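# Regrip a hanging spanner inside the right hand

## Task

With only the right hand (the wrist camera, its bracket and the arm's final link count as hand), rotate the spanner, which starts dangling from a thumb-index pinch at the far end of its handle, until both its orientation in the hand and the grip point along the handle match the two goal pictures. The spanner must never touch anything else or leave the hand, and nothing may be knocked off the table. To finish, keep it steady and firmly held, with the palm pointing straight down and no hand motor reporting "moving", then declare the task complete.

## Robot and tools

Robot: a humanoid upper body on a stand past the table's -x edge (table edge at x = 0.18 m). Only the right arm and its five-finger hand move. The right shoulder sits about 0.28 m above the pelvis, 0.14 m toward -y and 0.06 m toward +x; the hand point reaches at most 0.59 m from it.

Scene frame: origin in the table-top plane under the pelvis, +z up, +x away from the robot across the table, -y on the robot's right. Result lines report end_effector_position (metres) and end_effector_quat_wxyz in this frame; the printed position gets less accurate at long reach.

Hand point: a spot fixed to the palm, 0.05 m in front of it, where index pad and thumb tip meet in a pinch. Its own axes: +z along the straightened fingers, +y out of the palm, +x across the palm toward the little finger. Fingers extend 0.06-0.07 m past it along +z. A bracket on the little-finger side of the wrist protrudes 0.03 m beyond the point along +y and 0.11 m across the palm; it can collide. "Palm facing straight down" means the hand point's +y aligned with world -z.

Row format (used by execute_actions and by move's target): 14 numbers, each in [-1, 1], in this order: dx, dy, dz, rx, ry, rz, little, ring, middle, index, thumb_bend, thumb_turn, force_limit, speed. The first six are an offset, not an absolute pose: a displacement of the hand point from its measured pose at the start of the action, expressed in the hand point's own axes. 1.0 stands for 0.6 m of translation or 180 degrees; rx, ry, rz form a single rotation vector. Finger values are absolute targets: -1 straight/open, +1 fully curled. thumb_bend -1 straight, +1 fully bent; thumb_turn -1 alongside the palm, +1 opposite the fingers. A pinch is roughly index +0.22, thumb_bend +0.75, thumb_turn +0.57. force_limit maps linearly from about 0 N (-1) to 10 N (+1) fingertip force (15 N for the two thumb motors) and only halts closing. speed maps from nearly zero (-1) to full (+1); full speed sweeps a finger's range in 0.6 s. Close at speed -0.9 or below for a gentle grip.

execute_actions(actions): a list of actions; each action is a table of up to 15 rows, one row per 1/30 s step, the last row repeated to fill 15 steps (0.5 s). Every row in an action is measured from that action's start pose, not from the prior row. An empty list just returns the state and images. Each step the commanded pose is clipped to within 70 mm and 16 degrees of the measured pose; afterwards the arm only continues to the last clipped pose, so large motions need further actions.

move(target, speed, blocking): one 14-number row; its pose part is an offset from the pose in the latest result showing one, and the arm follows a straight path there. speed is the path's top speed in m/s, 0.002 to 0.5 (default 0.25), rotation capped at twice that in rad/s. Paths last 0.5-10 s and ignore obstacles; faster contact hits harder, and aiming past a contact presses harder. Hand numbers are sent at the start. blocking=false returns after 0.5 s; then call wait or stop before issuing new motion. The "move:" line gives the ending (done, off_target, moving, held, fault) and limits (paced = pose clipped; held = some steps blocked, after which the arm may surge).

wait(seconds): 0 to 10; lets time pass holding the last command. stop(): brakes a running move. zoom_image(camera, region): camera is cam_head, cam_high, cam_low or cam_wrist; region [x0, y0, x1, y1] in pixels, at most 504x504. show_instructions(): shows the reference images. finished_scene(scene): integer 1 or 2; ends that scene irreversibly.

Hand readouts: hand_measured, hand_stopped_by (moving, target, force, stalled, fault) and hand_load_n (fingertip N, positive pushes open) each list six values in the row's motor order. A motor moves only when its target changes by 0.01 or more, then locks on arrival or at force_limit. Resending identical values keeps a grip. To squeeze harder, raise force_limit and send a target further closed than measured; to loosen, send one more open. Loads dropping near zero signal a lost grip.

Cameras: cam_head, cam_high, cam_low (896x504) and cam_wrist (504x504 fisheye, rides on the hand). "Hand target" shows where the controller is currently driving; "pose unreachable" means the clearance check altered the command.

Avoid: dropping the spanner or letting it brush the table, arm or anything but the hand; knocking objects off the table; hard pushes. Contact torque at a joint limit (22 N m for shoulder and elbow joints and wrist roll, 4.4 N m for wrist pitch and yaw, held weight included) freezes the arm for 10 s. Long loaded holds heat motors: MOTOR HOT appears at 90 °C, and at 120 °C the arm drops. The simulation runs while you reason. Joint ranges in rad: shoulder pitch -1.6 to 0.5, shoulder roll -1.6 to 0, shoulder yaw ±1.3, elbow -1.047 to 2.094, wrist roll ±1.972, wrist pitch and yaw ±1.614.

Each tool is called after "Emit:" as name([rows], argument=value, ...), one row to a line, values as JSON.

## Session

Emit:
show_instructions()

Emit:
execute_actions(actions=[])

Reference images for this scene: goal picture from the wrist camera place, goal picture looking into the palm, FIVE-FINGER HAND page 1.

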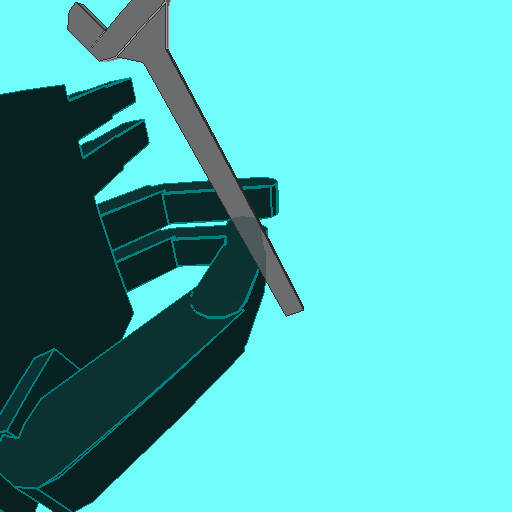

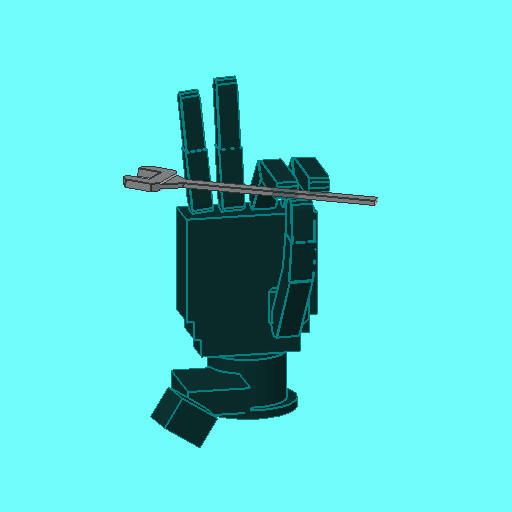

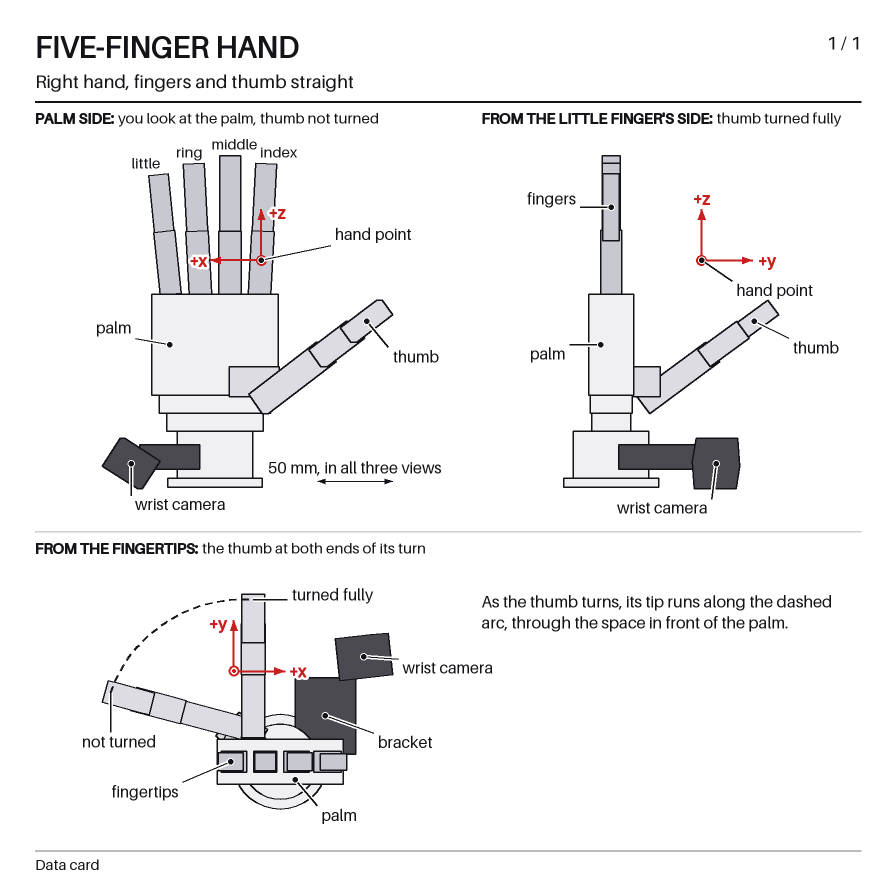

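Scene clock: 0.00 s.
end_effector_position=(+0.3853, -0.0350, +0.3109) hand_measured=(-1.000, -1.000, -1.000, +0.182, +0.750, +0.570) hand_load_n=(+0.0, +0.0, +0.0, +7.5, +1.0, -0.5) hand_stopped_by=(target, target, target, target, target, target) hand_force_limit=0.00 hand_speed=-0.80 end_effector_quat_wxyz=(+0.631, -0.636, +0.278, -0.346)
Joint positions: [-0.864 -1.205  0.176 -0.658 -0.23   0.296  0.523]
Joint velocities: [-0.002  0.    -0.014 -0.002 -0.003  0.     0.   ]
Motor temperatures (°C, as the motors report them): [31 37 33 36 41 27 27]
Hand target: +0.385, -0.035, +0.311; +0.631, -0.636, +0.278, -0.346
camera_calibration (this result's frames):
cam_wrist: T_world_to_cam=[[0.0650524, 0.00365888, -0.997875, 0.281365], [-0.936336, 0.345981, -0.059772, 0.393283], [0.345027, 0.938234, 0.0259328, 0.019615], [0, 0, 0, 1]] pos_world=[0.343173, -0.155501, 0.303765]

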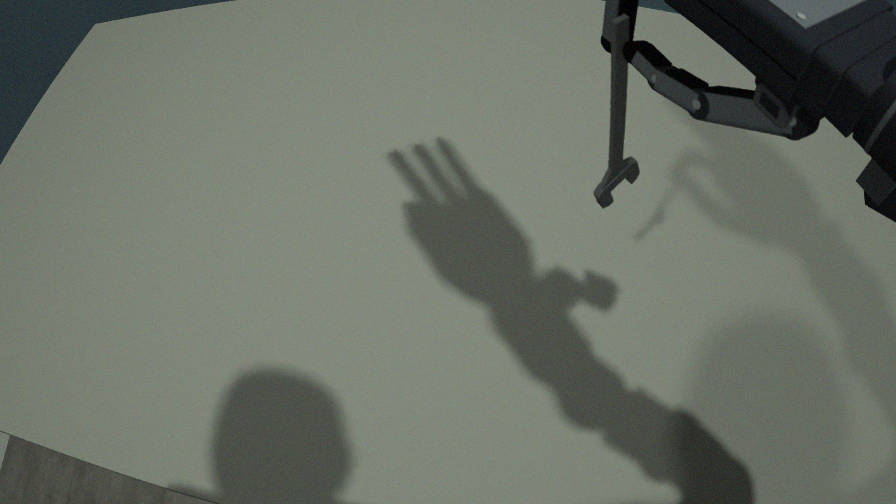

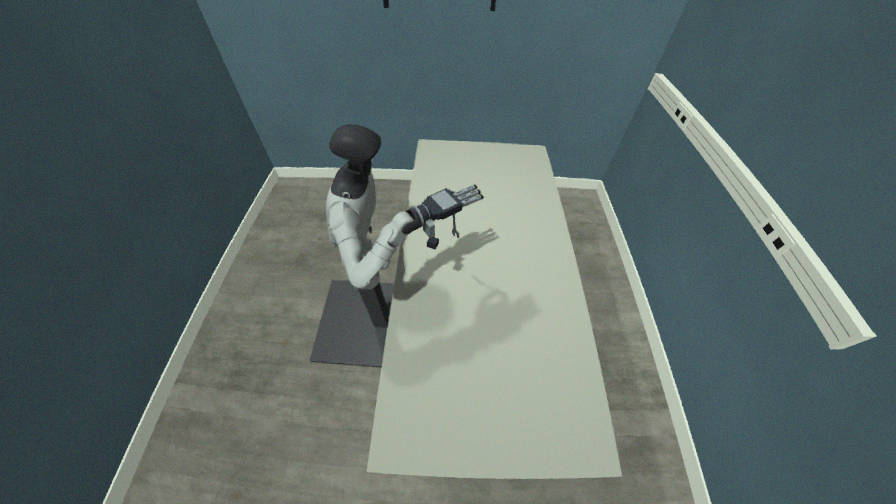

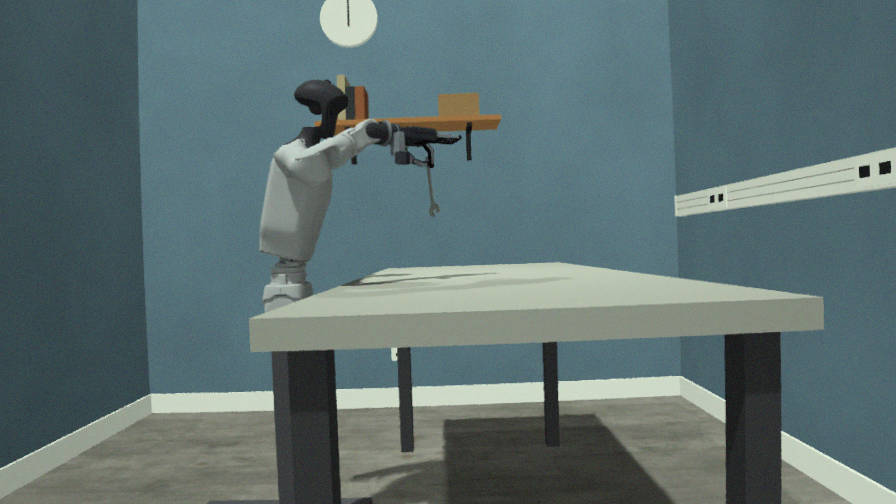

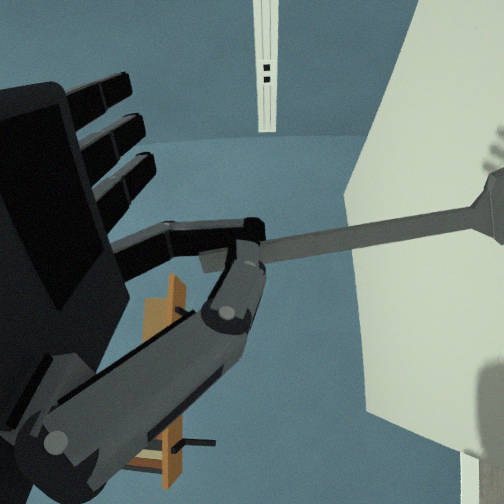

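Smaller, lighter spanner; loosen slightly while turning, pre-close the middle.

Emit:
move(target=[0,0,0,0,0,0.68,-1,-1,-1,0.172,0.75,0.57,0,-0.8], speed=0.13)

Scene clock: 8.77 s.
end_effector_position=(+0.3923, -0.0433, +0.3097) hand_measured=(-1.000, -1.000, -1.000, +0.172, +0.750, +0.570) hand_load_n=(+0.0, +0.0, +0.0, +3.5, +0.5, -0.5) hand_stopped_by=(target, target, target, target, target, target) hand_force_limit=0.00 hand_speed=-0.80 end_effector_quat_wxyz=(+0.612, -0.040, +0.697, +0.371)
Joint positions: [-0.646 -0.085 -0.557 -0.646  0.831  1.332  0.177]
Joint velocities: [-0.011  0.006 -0.009  0.011  0.018  0.01   0.   ]
Motor temperatures (°C, as the motors report them): [34 38 34 36 41 29 28]
Hand target: +0.392, -0.043, +0.311; +0.613, -0.040, +0.696, +0.372
Off the commanded pose: 0.011 m, 3 deg.
move: off_target
camera_calibration (this result's frames):
cam_wrist: T_world_to_cam=[[-0.481526, 0.710411, 0.513272, 0.0567894], [-0.212161, -0.662705, 0.718199, -0.1661], [0.850365, 0.236935, 0.469832, -0.341068], [0, 0, 0, 1]] pos_world=[0.282138, -0.0696078, 0.250389]

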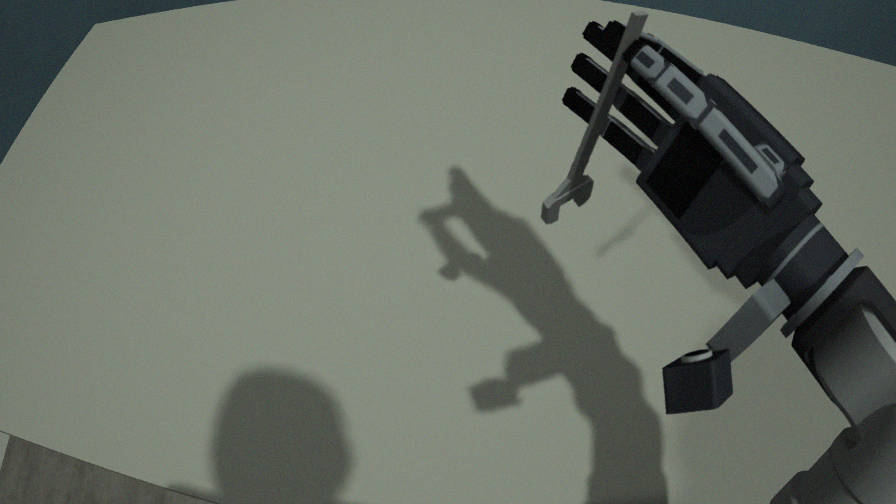

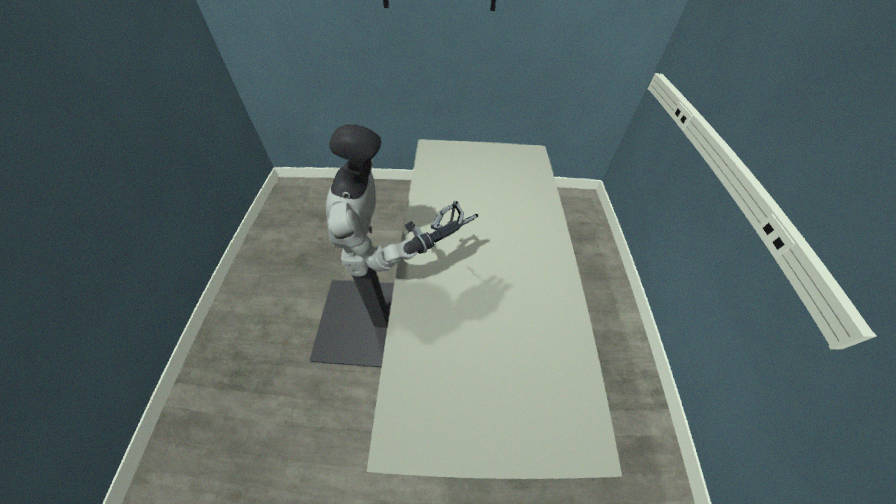

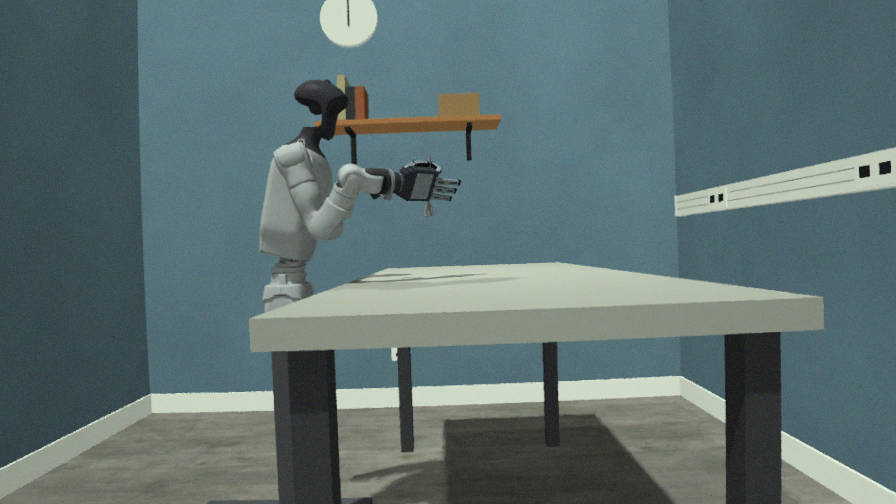

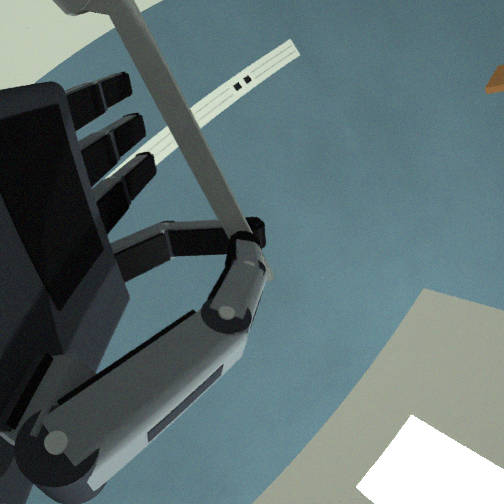

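Emit:
move(target=[0,0,0,0,0,0,-1,-1,0.1,0.3,0.75,0.57,0.8,-0.4])

Emit:
move(target=[0,0,0,0,0,0,-1,-1,0.32,0.3,0.75,0.57,0.8,-0.8])

Emit:
move(target=[0,0,0,0,0,-0.52,-1,-1,0.32,0.3,0.75,0.57,0.8,-0.8], speed=0.2)

Emit:
move(target=[0,0,0,0,0,-0.51,-1,-1,0.32,0.3,0.75,0.57,0.8,-0.8], speed=0.2)

Emit:
execute_actions([
  [[0,0,0,0,0,0,-1,-1,0.18,0.175,0.75,0.57,0.8,-0.9]],
  [[0,0,0,0,0,0,-1,-1,0.16,0.15,0.75,0.57,0.8,-0.8],[0,0,0,0,0,0,-1,-1,0.16,0.15,0.75,0.57,0.8,-0.8],[0,0,0,0,0,0,-1,-1,0.16,0.15,0.75,0.57,0.8,-0.8],[0,0,0,0,0,0,-1,-1,0.16,0.15,0.75,0.57,0.8,-0.8],[0,0,0,0,0,0,-1,-1,0.18,0.175,0.75,0.57,0.8,-0.8]],
])

Scene clock: 13.27 s.
end_effector_position=(+0.3923, -0.0432, +0.3097) hand_measured=(-1.000, -1.000, +0.100, +0.188, +0.750, +0.570) hand_load_n=(+0.0, +0.0, +0.0, +10.5, +1.0, -1.0) hand_stopped_by=(target, target, target, force, target, target) hand_force_limit=0.80 hand_speed=-0.40 end_effector_quat_wxyz=(+0.612, -0.040, +0.697, +0.371)
Joint positions: [-0.646 -0.084 -0.558 -0.647  0.831  1.333  0.177]
Joint velocities: [ 0.002 -0.002 -0.002 -0.006  0.011  0.     0.   ]
Motor temperatures (°C, as the motors report them): [35 38 34 37 41 30 28]
Hand target: +0.392, -0.043, +0.310; +0.612, -0.040, +0.697, +0.371
Off the commanded pose: 0.000 m, 0 deg.
move: done
camera_calibration (this result's frames):
cam_wrist: T_world_to_cam=[[-0.481577, 0.71022, 0.513489, 0.0566803], [-0.2118, -0.662852, 0.71817, -0.166186], [0.850426, 0.237098, 0.469639, -0.340997], [0, 0, 0, 1]] pos_world=[0.28209, -0.0695627, 0.25039]

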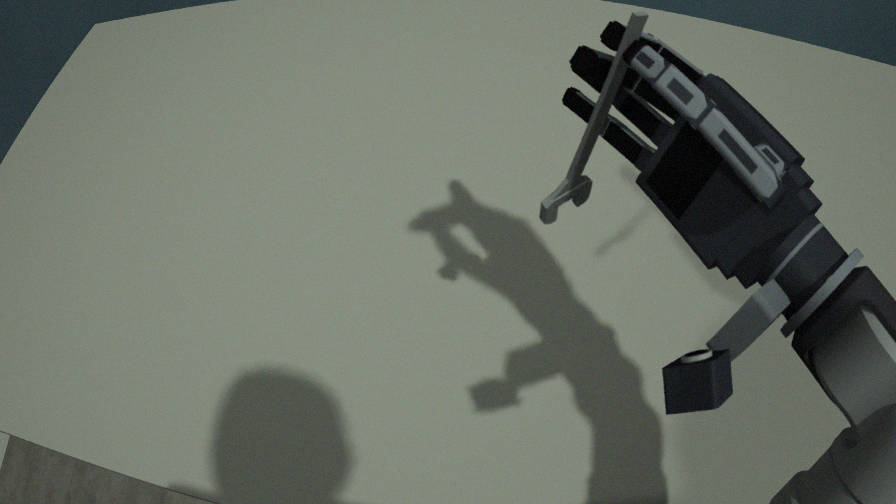

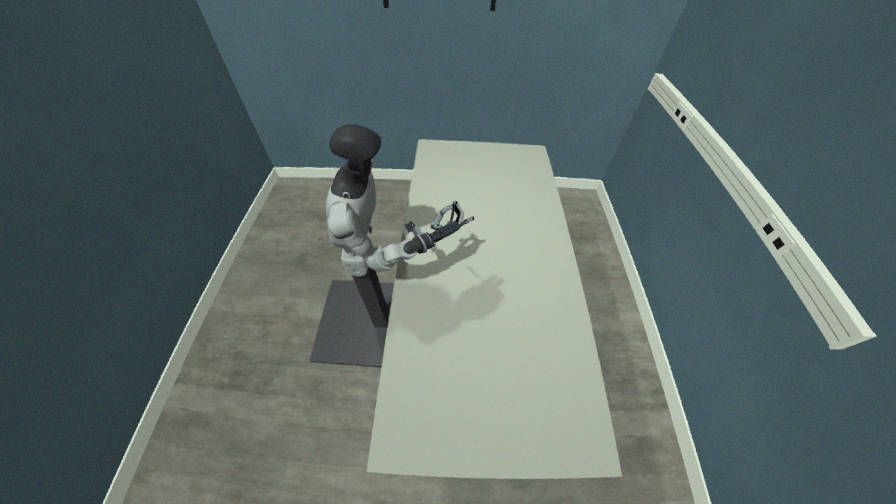

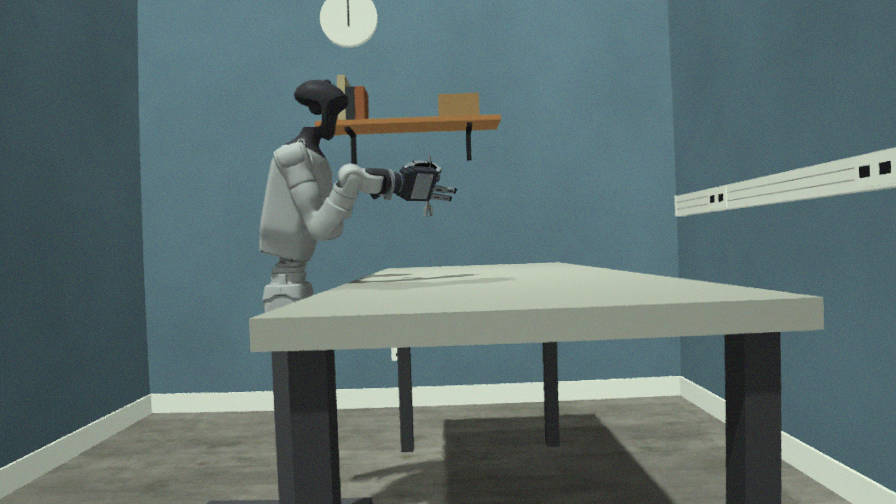

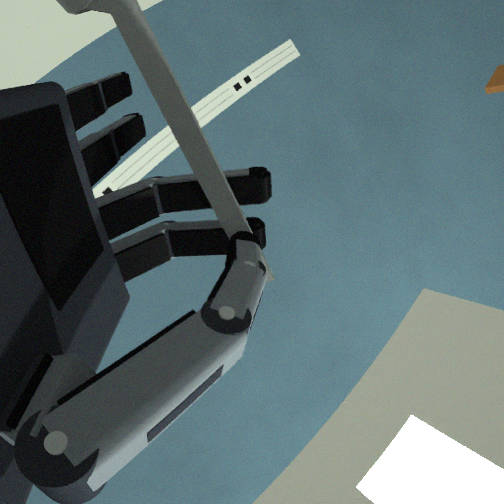

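Scene clock: 13.90 s.
end_effector_position=(+0.3923, -0.0432, +0.3097) hand_measured=(-1.000, -1.000, +0.218, +0.188, +0.748, +0.570) hand_load_n=(+0.0, +0.0, +9.0, +12.5, +3.5, +1.0) hand_stopped_by=(target, target, force, force, target, target) hand_force_limit=0.80 hand_speed=-0.80 end_effector_quat_wxyz=(+0.612, -0.040, +0.697, +0.371)
Joint positions: [-0.646 -0.084 -0.558 -0.647  0.831  1.333  0.177]
Joint velocities: [ 0.002  0.     0.008  0.002 -0.005  0.     0.   ]
Motor temperatures (°C, as the motors report them): [35 38 34 37 41 30 28]
Hand target: +0.392, -0.043, +0.310; +0.612, -0.040, +0.697, +0.371
Off the commanded pose: 0.000 m, 0 deg.
move: done
camera_calibration (this result's frames):
cam_wrist: T_world_to_cam=[[-0.481578, 0.710219, 0.513489, 0.0566803], [-0.211799, -0.662852, 0.71817, -0.166186], [0.850426, 0.237098, 0.469639, -0.340997], [0, 0, 0, 1]] pos_world=[0.28209, -0.0695627, 0.25039]

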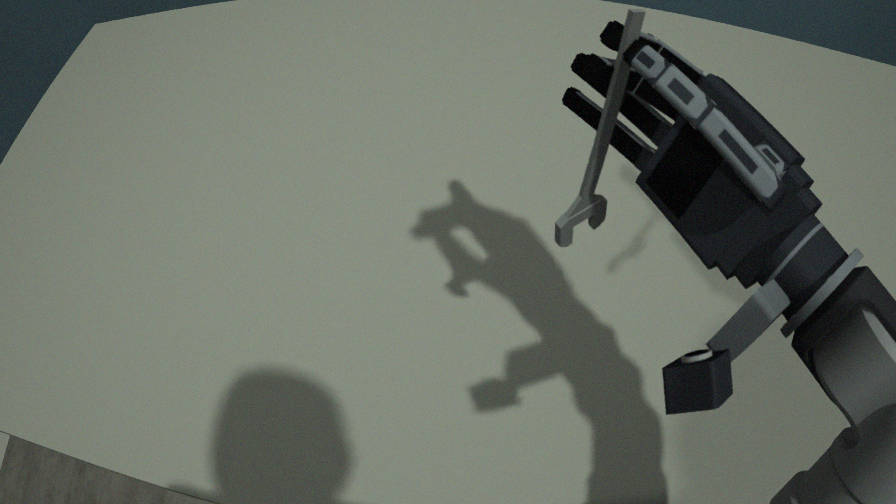

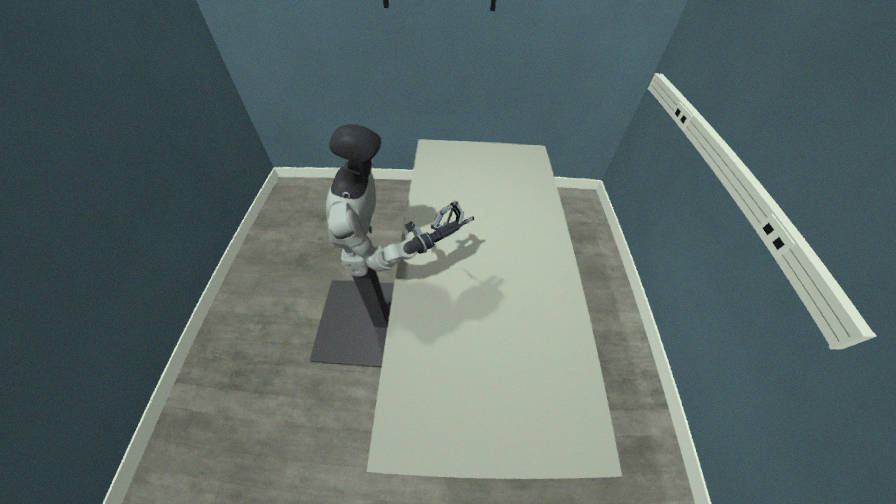

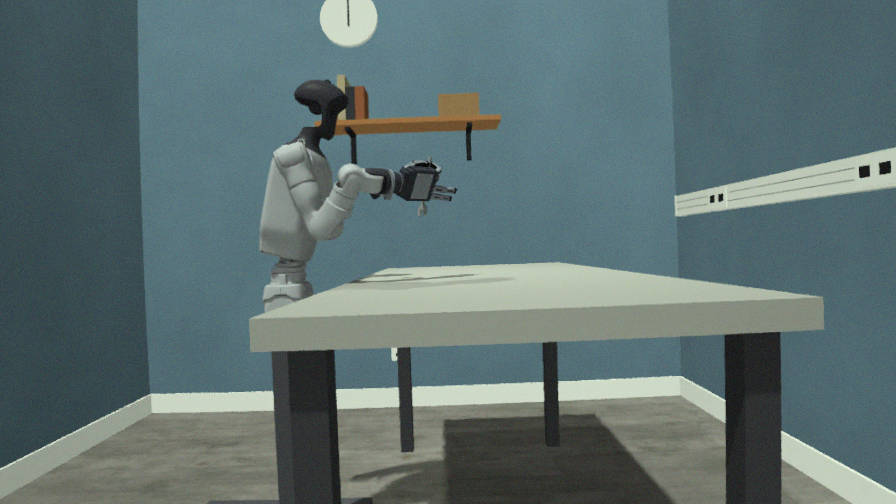

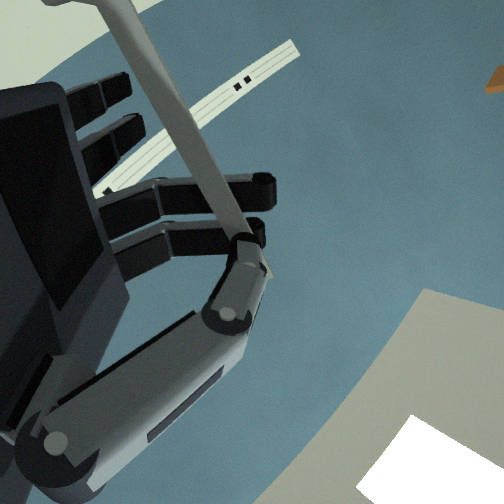

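Scene clock: 18.30 s.
end_effector_position=(+0.3871, -0.0364, +0.3109) hand_measured=(-1.000, -1.000, +0.218, +0.188, +0.748, +0.570) hand_load_n=(+0.0, +0.0, +8.5, +13.0, +4.0, +1.0) hand_stopped_by=(target, target, force, force, target, target) hand_force_limit=0.80 hand_speed=-0.80 end_effector_quat_wxyz=(+0.697, -0.542, +0.432, -0.180)
Joint positions: [-0.744 -1.003  0.013 -0.579  0.043  0.408  0.541]
Joint velocities: [ 0.002 -0.005 -0.002  0.006  0.     0.     0.   ]
Motor temperatures (°C, as the motors report them): [36 38 34 37 41 31 28]
Hand target: +0.387, -0.036, +0.311; +0.697, -0.544, +0.429, -0.183
Off the commanded pose: 0.009 m, 3 deg.
move: off_target
camera_calibration (this result's frames):
cam_wrist: T_world_to_cam=[[-0.232506, 0.394533, -0.88898, 0.376807], [-0.892224, 0.277307, 0.356424, 0.246448], [0.387141, 0.876039, 0.287536, -0.0795685], [0, 0, 0, 1]] pos_world=[0.338301, -0.147299, 0.270013]

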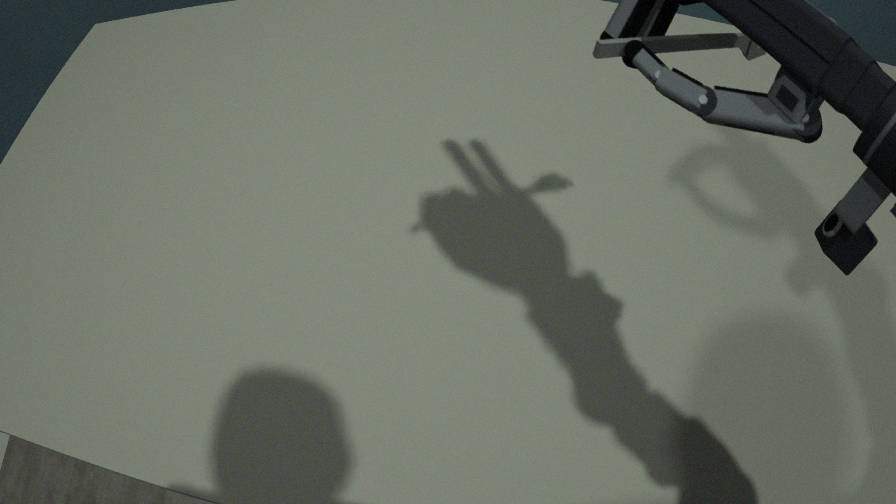

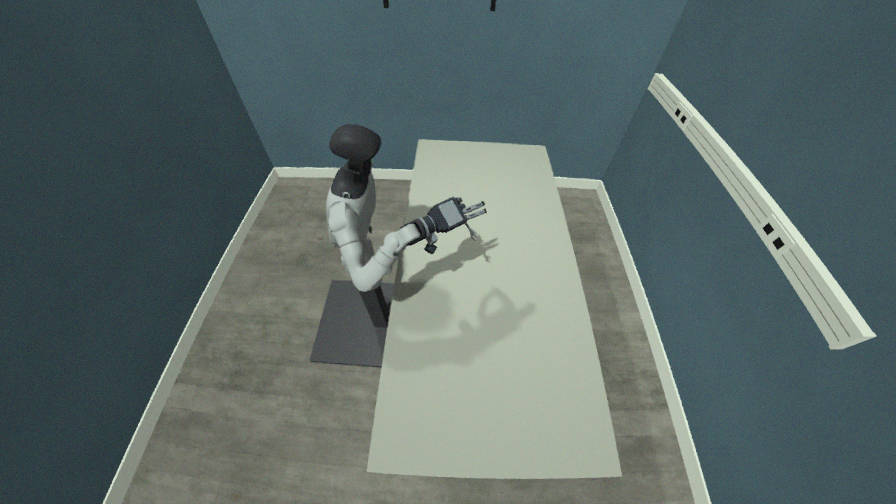

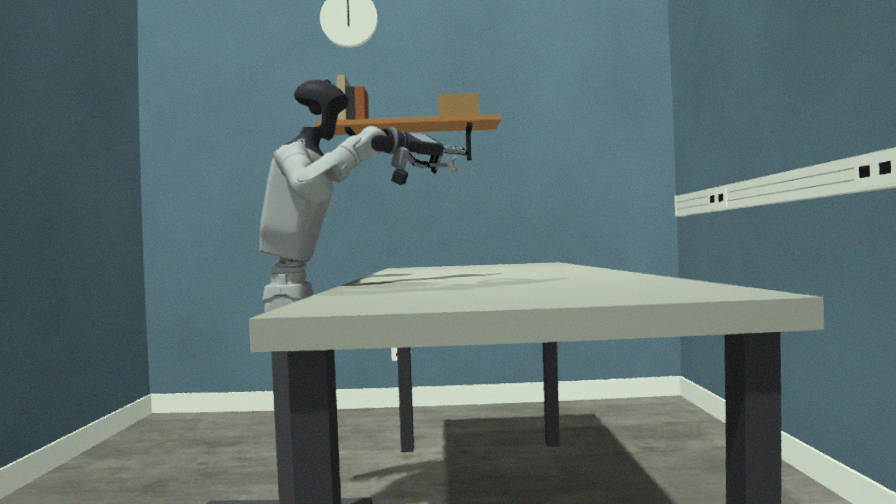

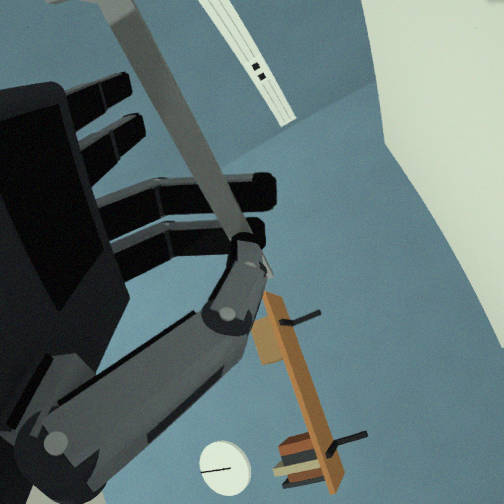

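Scene clock: 22.63 s.
end_effector_position=(+0.3875, -0.0384, +0.3075) hand_measured=(-1.000, -1.000, +0.218, +0.188, +0.748, +0.570) hand_load_n=(+0.0, +0.0, +8.5, +13.0, +4.0, +1.5) hand_stopped_by=(target, target, force, force, target, target) hand_force_limit=0.80 hand_speed=-0.80 end_effector_quat_wxyz=(-0.357, +0.696, +0.087, +0.618)
Joint positions: [-1.194 -1.314  0.619 -0.859 -1.113  0.056  0.739]
Joint velocities: [-0.008  0.003  0.005  0.003  0.014  0.     0.001]
Motor temperatures (°C, as the motors report them): [37 39 34 37 41 30 28]
Hand target: +0.387, -0.038, +0.308; -0.356, +0.695, +0.090, +0.618
Off the commanded pose: 0.004 m, 1 deg.
move: off_target
camera_calibration (this result's frames):
cam_wrist: T_world_to_cam=[[0.563518, -0.701683, -0.435991, -0.115122], [-0.631605, -0.0257773, -0.774862, 0.483785], [0.532469, 0.712022, -0.457713, 0.0895723], [0, 0, 0, 1]] pos_world=[0.32274, -0.132086, 0.365673]

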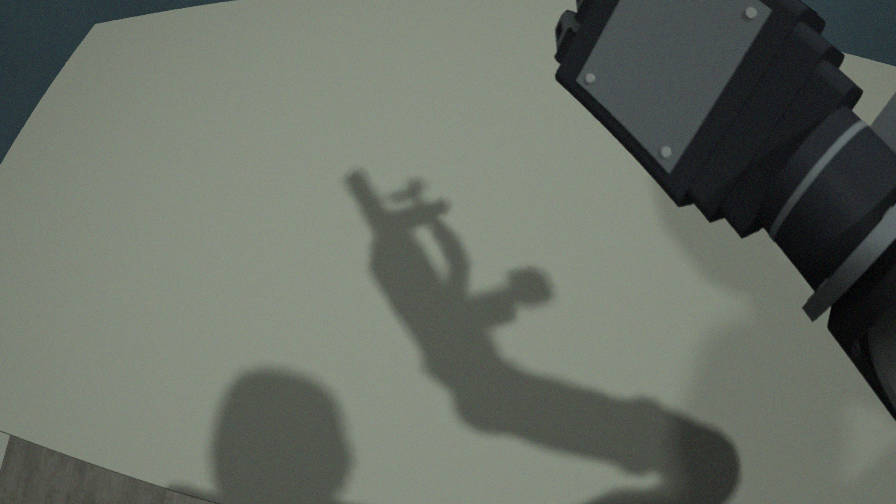

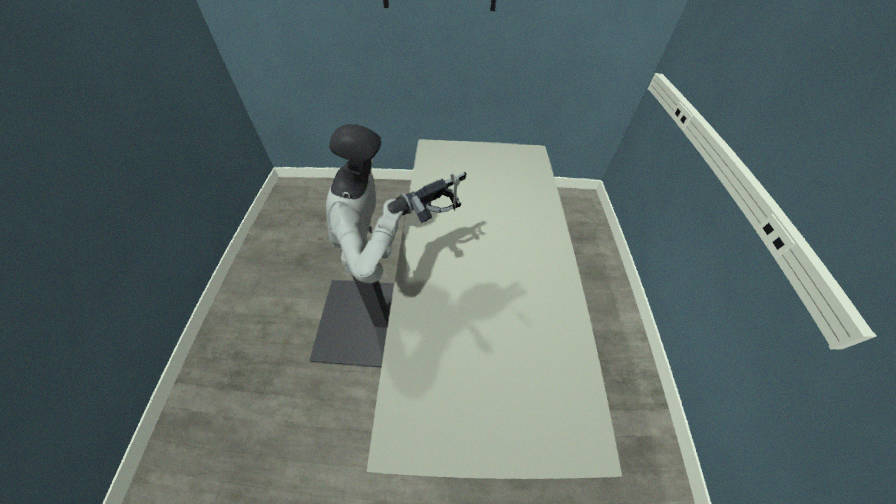

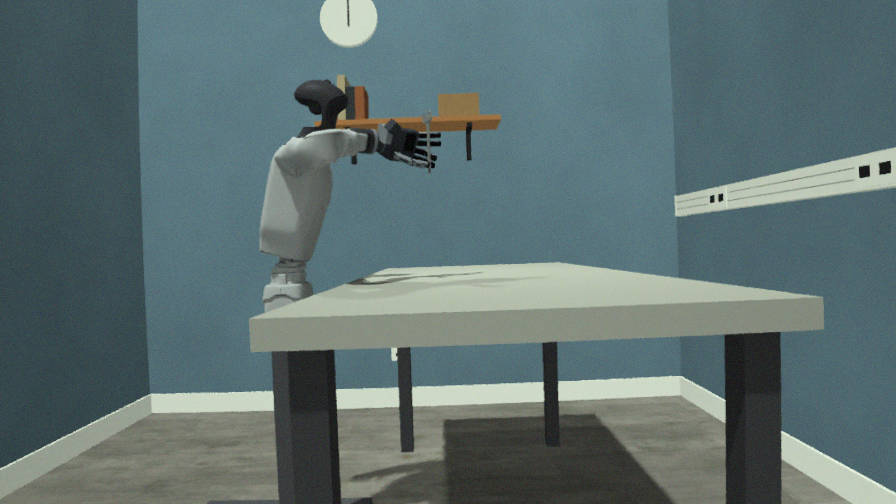

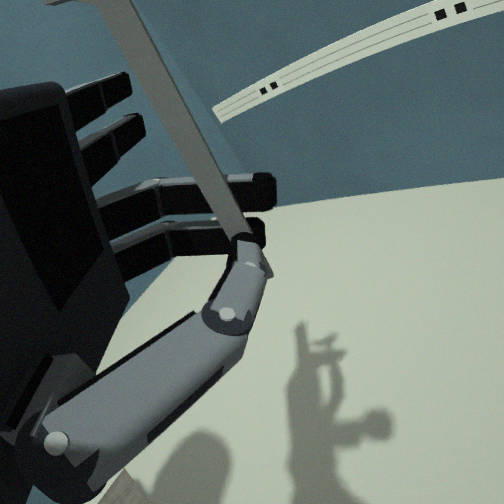

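Scene clock: 23.63 s.
end_effector_position=(+0.3875, -0.0384, +0.3072) hand_measured=(-1.000, -1.000, +0.180, +0.172, +0.748, +0.570) hand_load_n=(+0.0, +0.0, +2.5, +5.0, +1.5, +1.0) hand_stopped_by=(target, target, target, target, target, target) hand_force_limit=0.80 hand_speed=-0.80 end_effector_quat_wxyz=(-0.357, +0.696, +0.087, +0.617)
Joint positions: [-1.194 -1.314  0.619 -0.859 -1.113  0.056  0.739]
Joint velocities: [-0.012  0.002  0.     0.009 -0.014  0.     0.   ]
Motor temperatures (°C, as the motors report them): [37 39 34 37 41 31 28]
Hand target: +0.387, -0.038, +0.307; -0.357, +0.696, +0.087, +0.618
Off the commanded pose: 0.000 m, 0 deg.
Step readings (end_effector_position; steps 1 to 15: 1st action; 16 to 30: 2nd action):
0: (+0.3875, -0.0384, +0.3075)
1: (+0.3875, -0.0384, +0.3075)
2: (+0.3875, -0.0384, +0.3075)
4: (+0.3875, -0.0384, +0.3075)
8: (+0.3875, -0.0384, +0.3075)
15: (+0.3875, -0.0384, +0.3075)
16: (+0.3875, -0.0384, +0.3075)
17: (+0.3875, -0.0384, +0.3075)
19: (+0.3875, -0.0384, +0.3075)
23: (+0.3875, -0.0384, +0.3072)
30: end_effector_position above
camera_calibration (this result's frames):
cam_wrist: T_world_to_cam=[[0.563276, -0.701858, -0.436022, -0.115128], [-0.63211, -0.0261896, -0.774436, 0.483626], [0.532125, 0.711835, -0.458403, 0.0898054], [0, 0, 0, 1]] pos_world=[0.322766, -0.132064, 0.365506]

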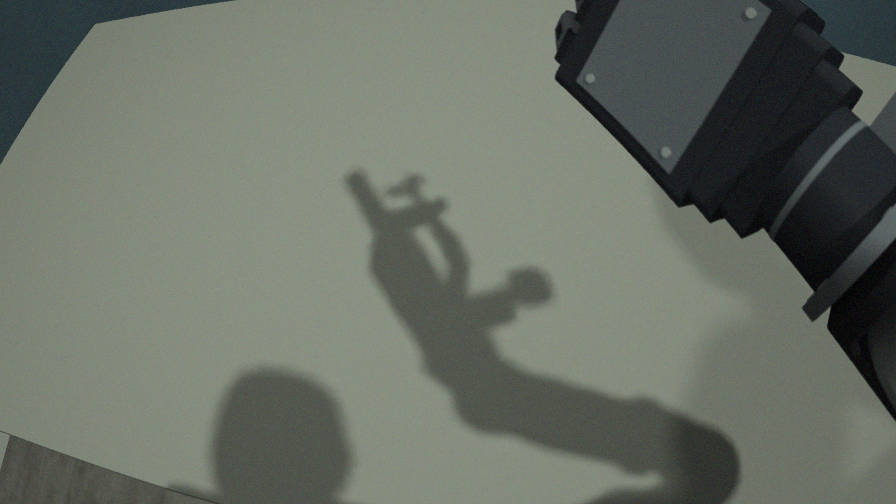

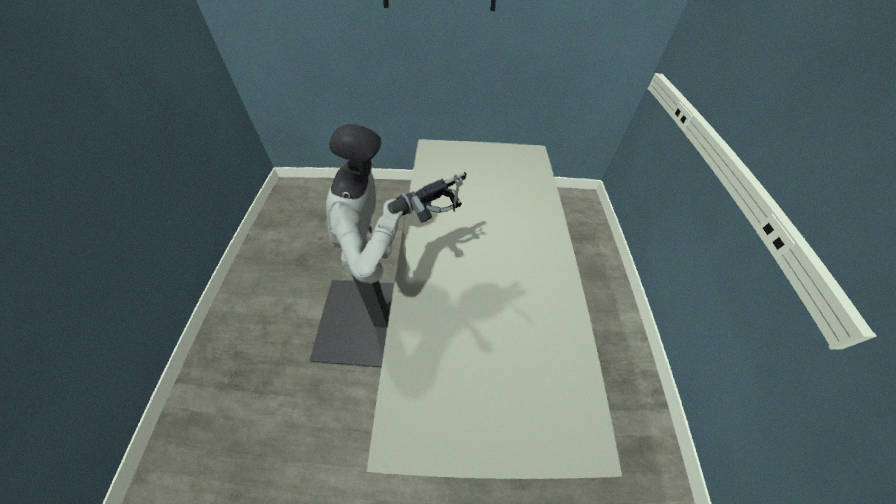

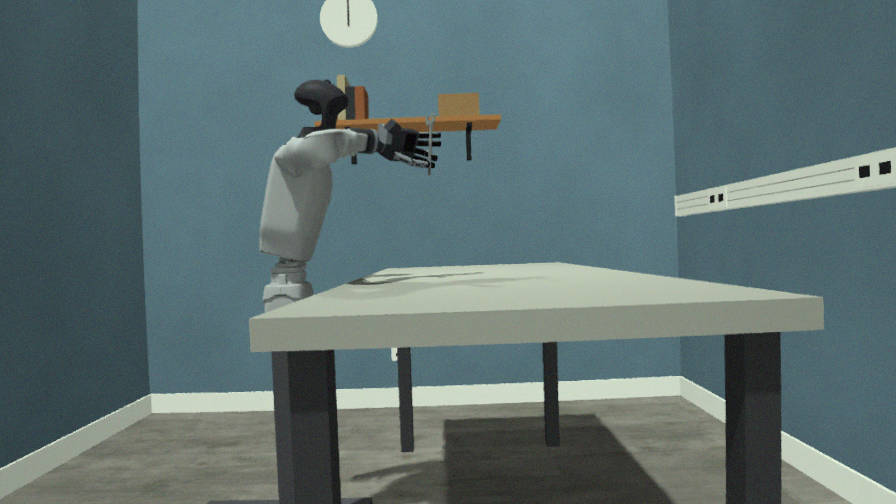

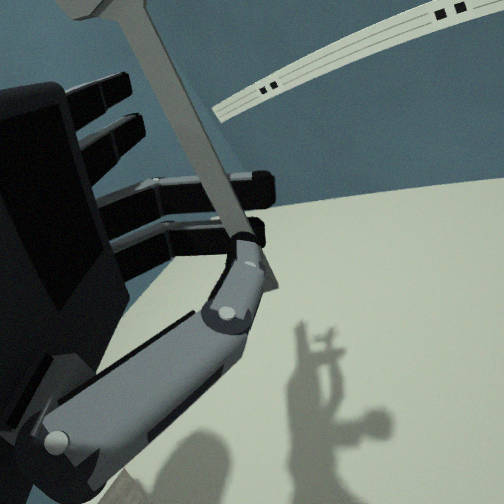

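Again.

Emit:
execute_actions([
  [[0,0,0,0,0,0,-1,-1,0.16,0.15,0.75,0.57,0.8,-0.8],[0,0,0,0,0,0,-1,-1,0.16,0.15,0.75,0.57,0.8,-0.8],[0,0,0,0,0,0,-1,-1,0.16,0.15,0.75,0.57,0.8,-0.8],[0,0,0,0,0,0,-1,-1,0.16,0.15,0.75,0.57,0.8,-0.8],[0,0,0,0,0,0,-1,-1,0.18,0.175,0.75,0.57,0.8,-0.8]],
])

Scene clock: 24.57 s.
end_effector_position=(+0.3874, -0.0384, +0.3070) hand_measured=(-1.000, -1.000, +0.180, +0.172, +0.748, +0.570) hand_load_n=(+0.0, +0.0, +2.5, +4.5, +1.5, +0.5) hand_stopped_by=(target, target, target, target, target, target) hand_force_limit=0.80 hand_speed=-0.80 end_effector_quat_wxyz=(-0.357, +0.696, +0.087, +0.617)
Joint positions: [-1.194 -1.314  0.62  -0.859 -1.113  0.056  0.739]
Joint velocities: [-0.003  0.008 -0.003 -0.014 -0.002  0.     0.   ]
Motor temperatures (°C, as the motors report them): [37 39 34 36 41 31 28]
Hand target: +0.387, -0.038, +0.307; -0.357, +0.696, +0.087, +0.617
Off the commanded pose: 0.000 m, 0 deg.
Step readings (end_effector_position):
0: (+0.3875, -0.0384, +0.3072)
1: (+0.3875, -0.0384, +0.3072)
2: (+0.3875, -0.0384, +0.3072)
4: (+0.3875, -0.0384, +0.3072)
8: (+0.3874, -0.0384, +0.3070)
15: end_effector_position above
camera_calibration (this result's frames):
cam_wrist: T_world_to_cam=[[0.563076, -0.702011, -0.436035, -0.115141], [-0.632546, -0.0265675, -0.774067, 0.483483], [0.531819, 0.711671, -0.459013, 0.090011], [0, 0, 0, 1]] pos_world=[0.322789, -0.132044, 0.365359]

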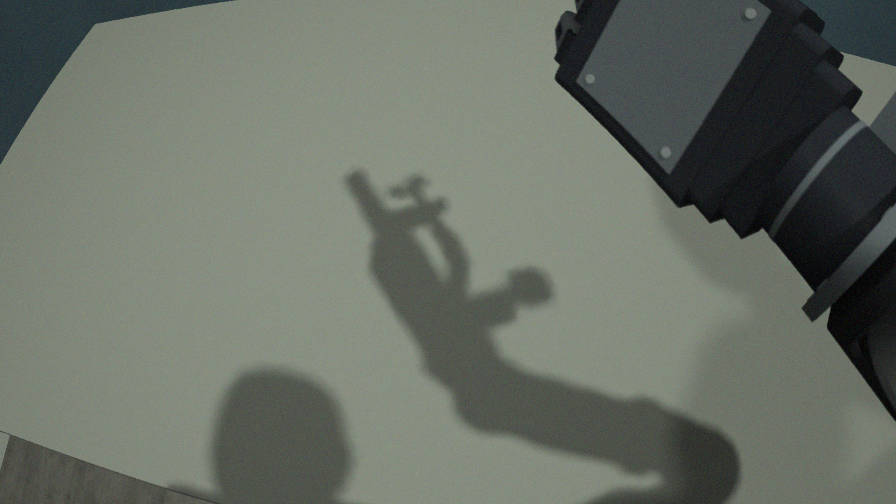

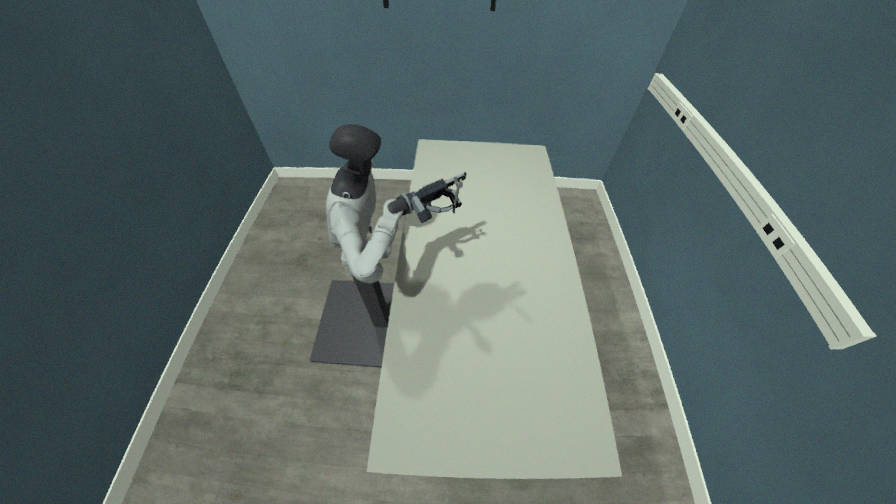

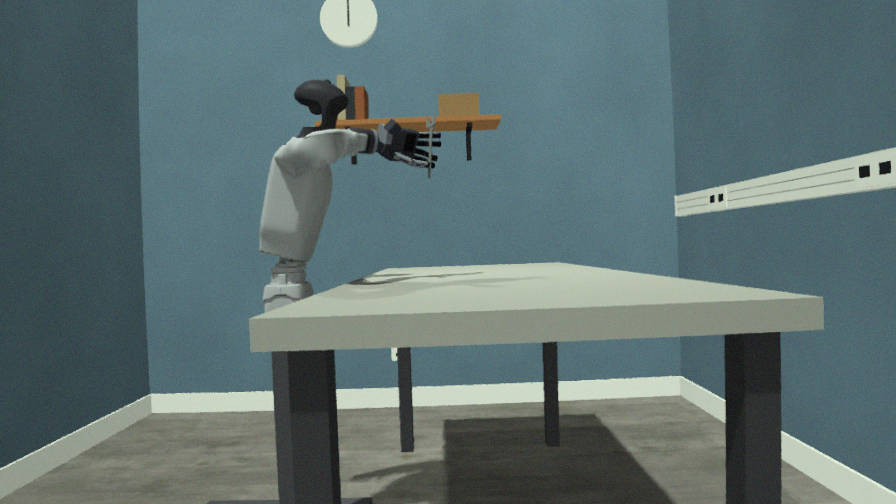

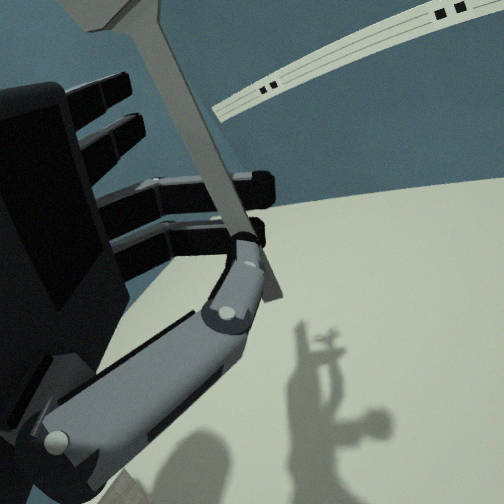

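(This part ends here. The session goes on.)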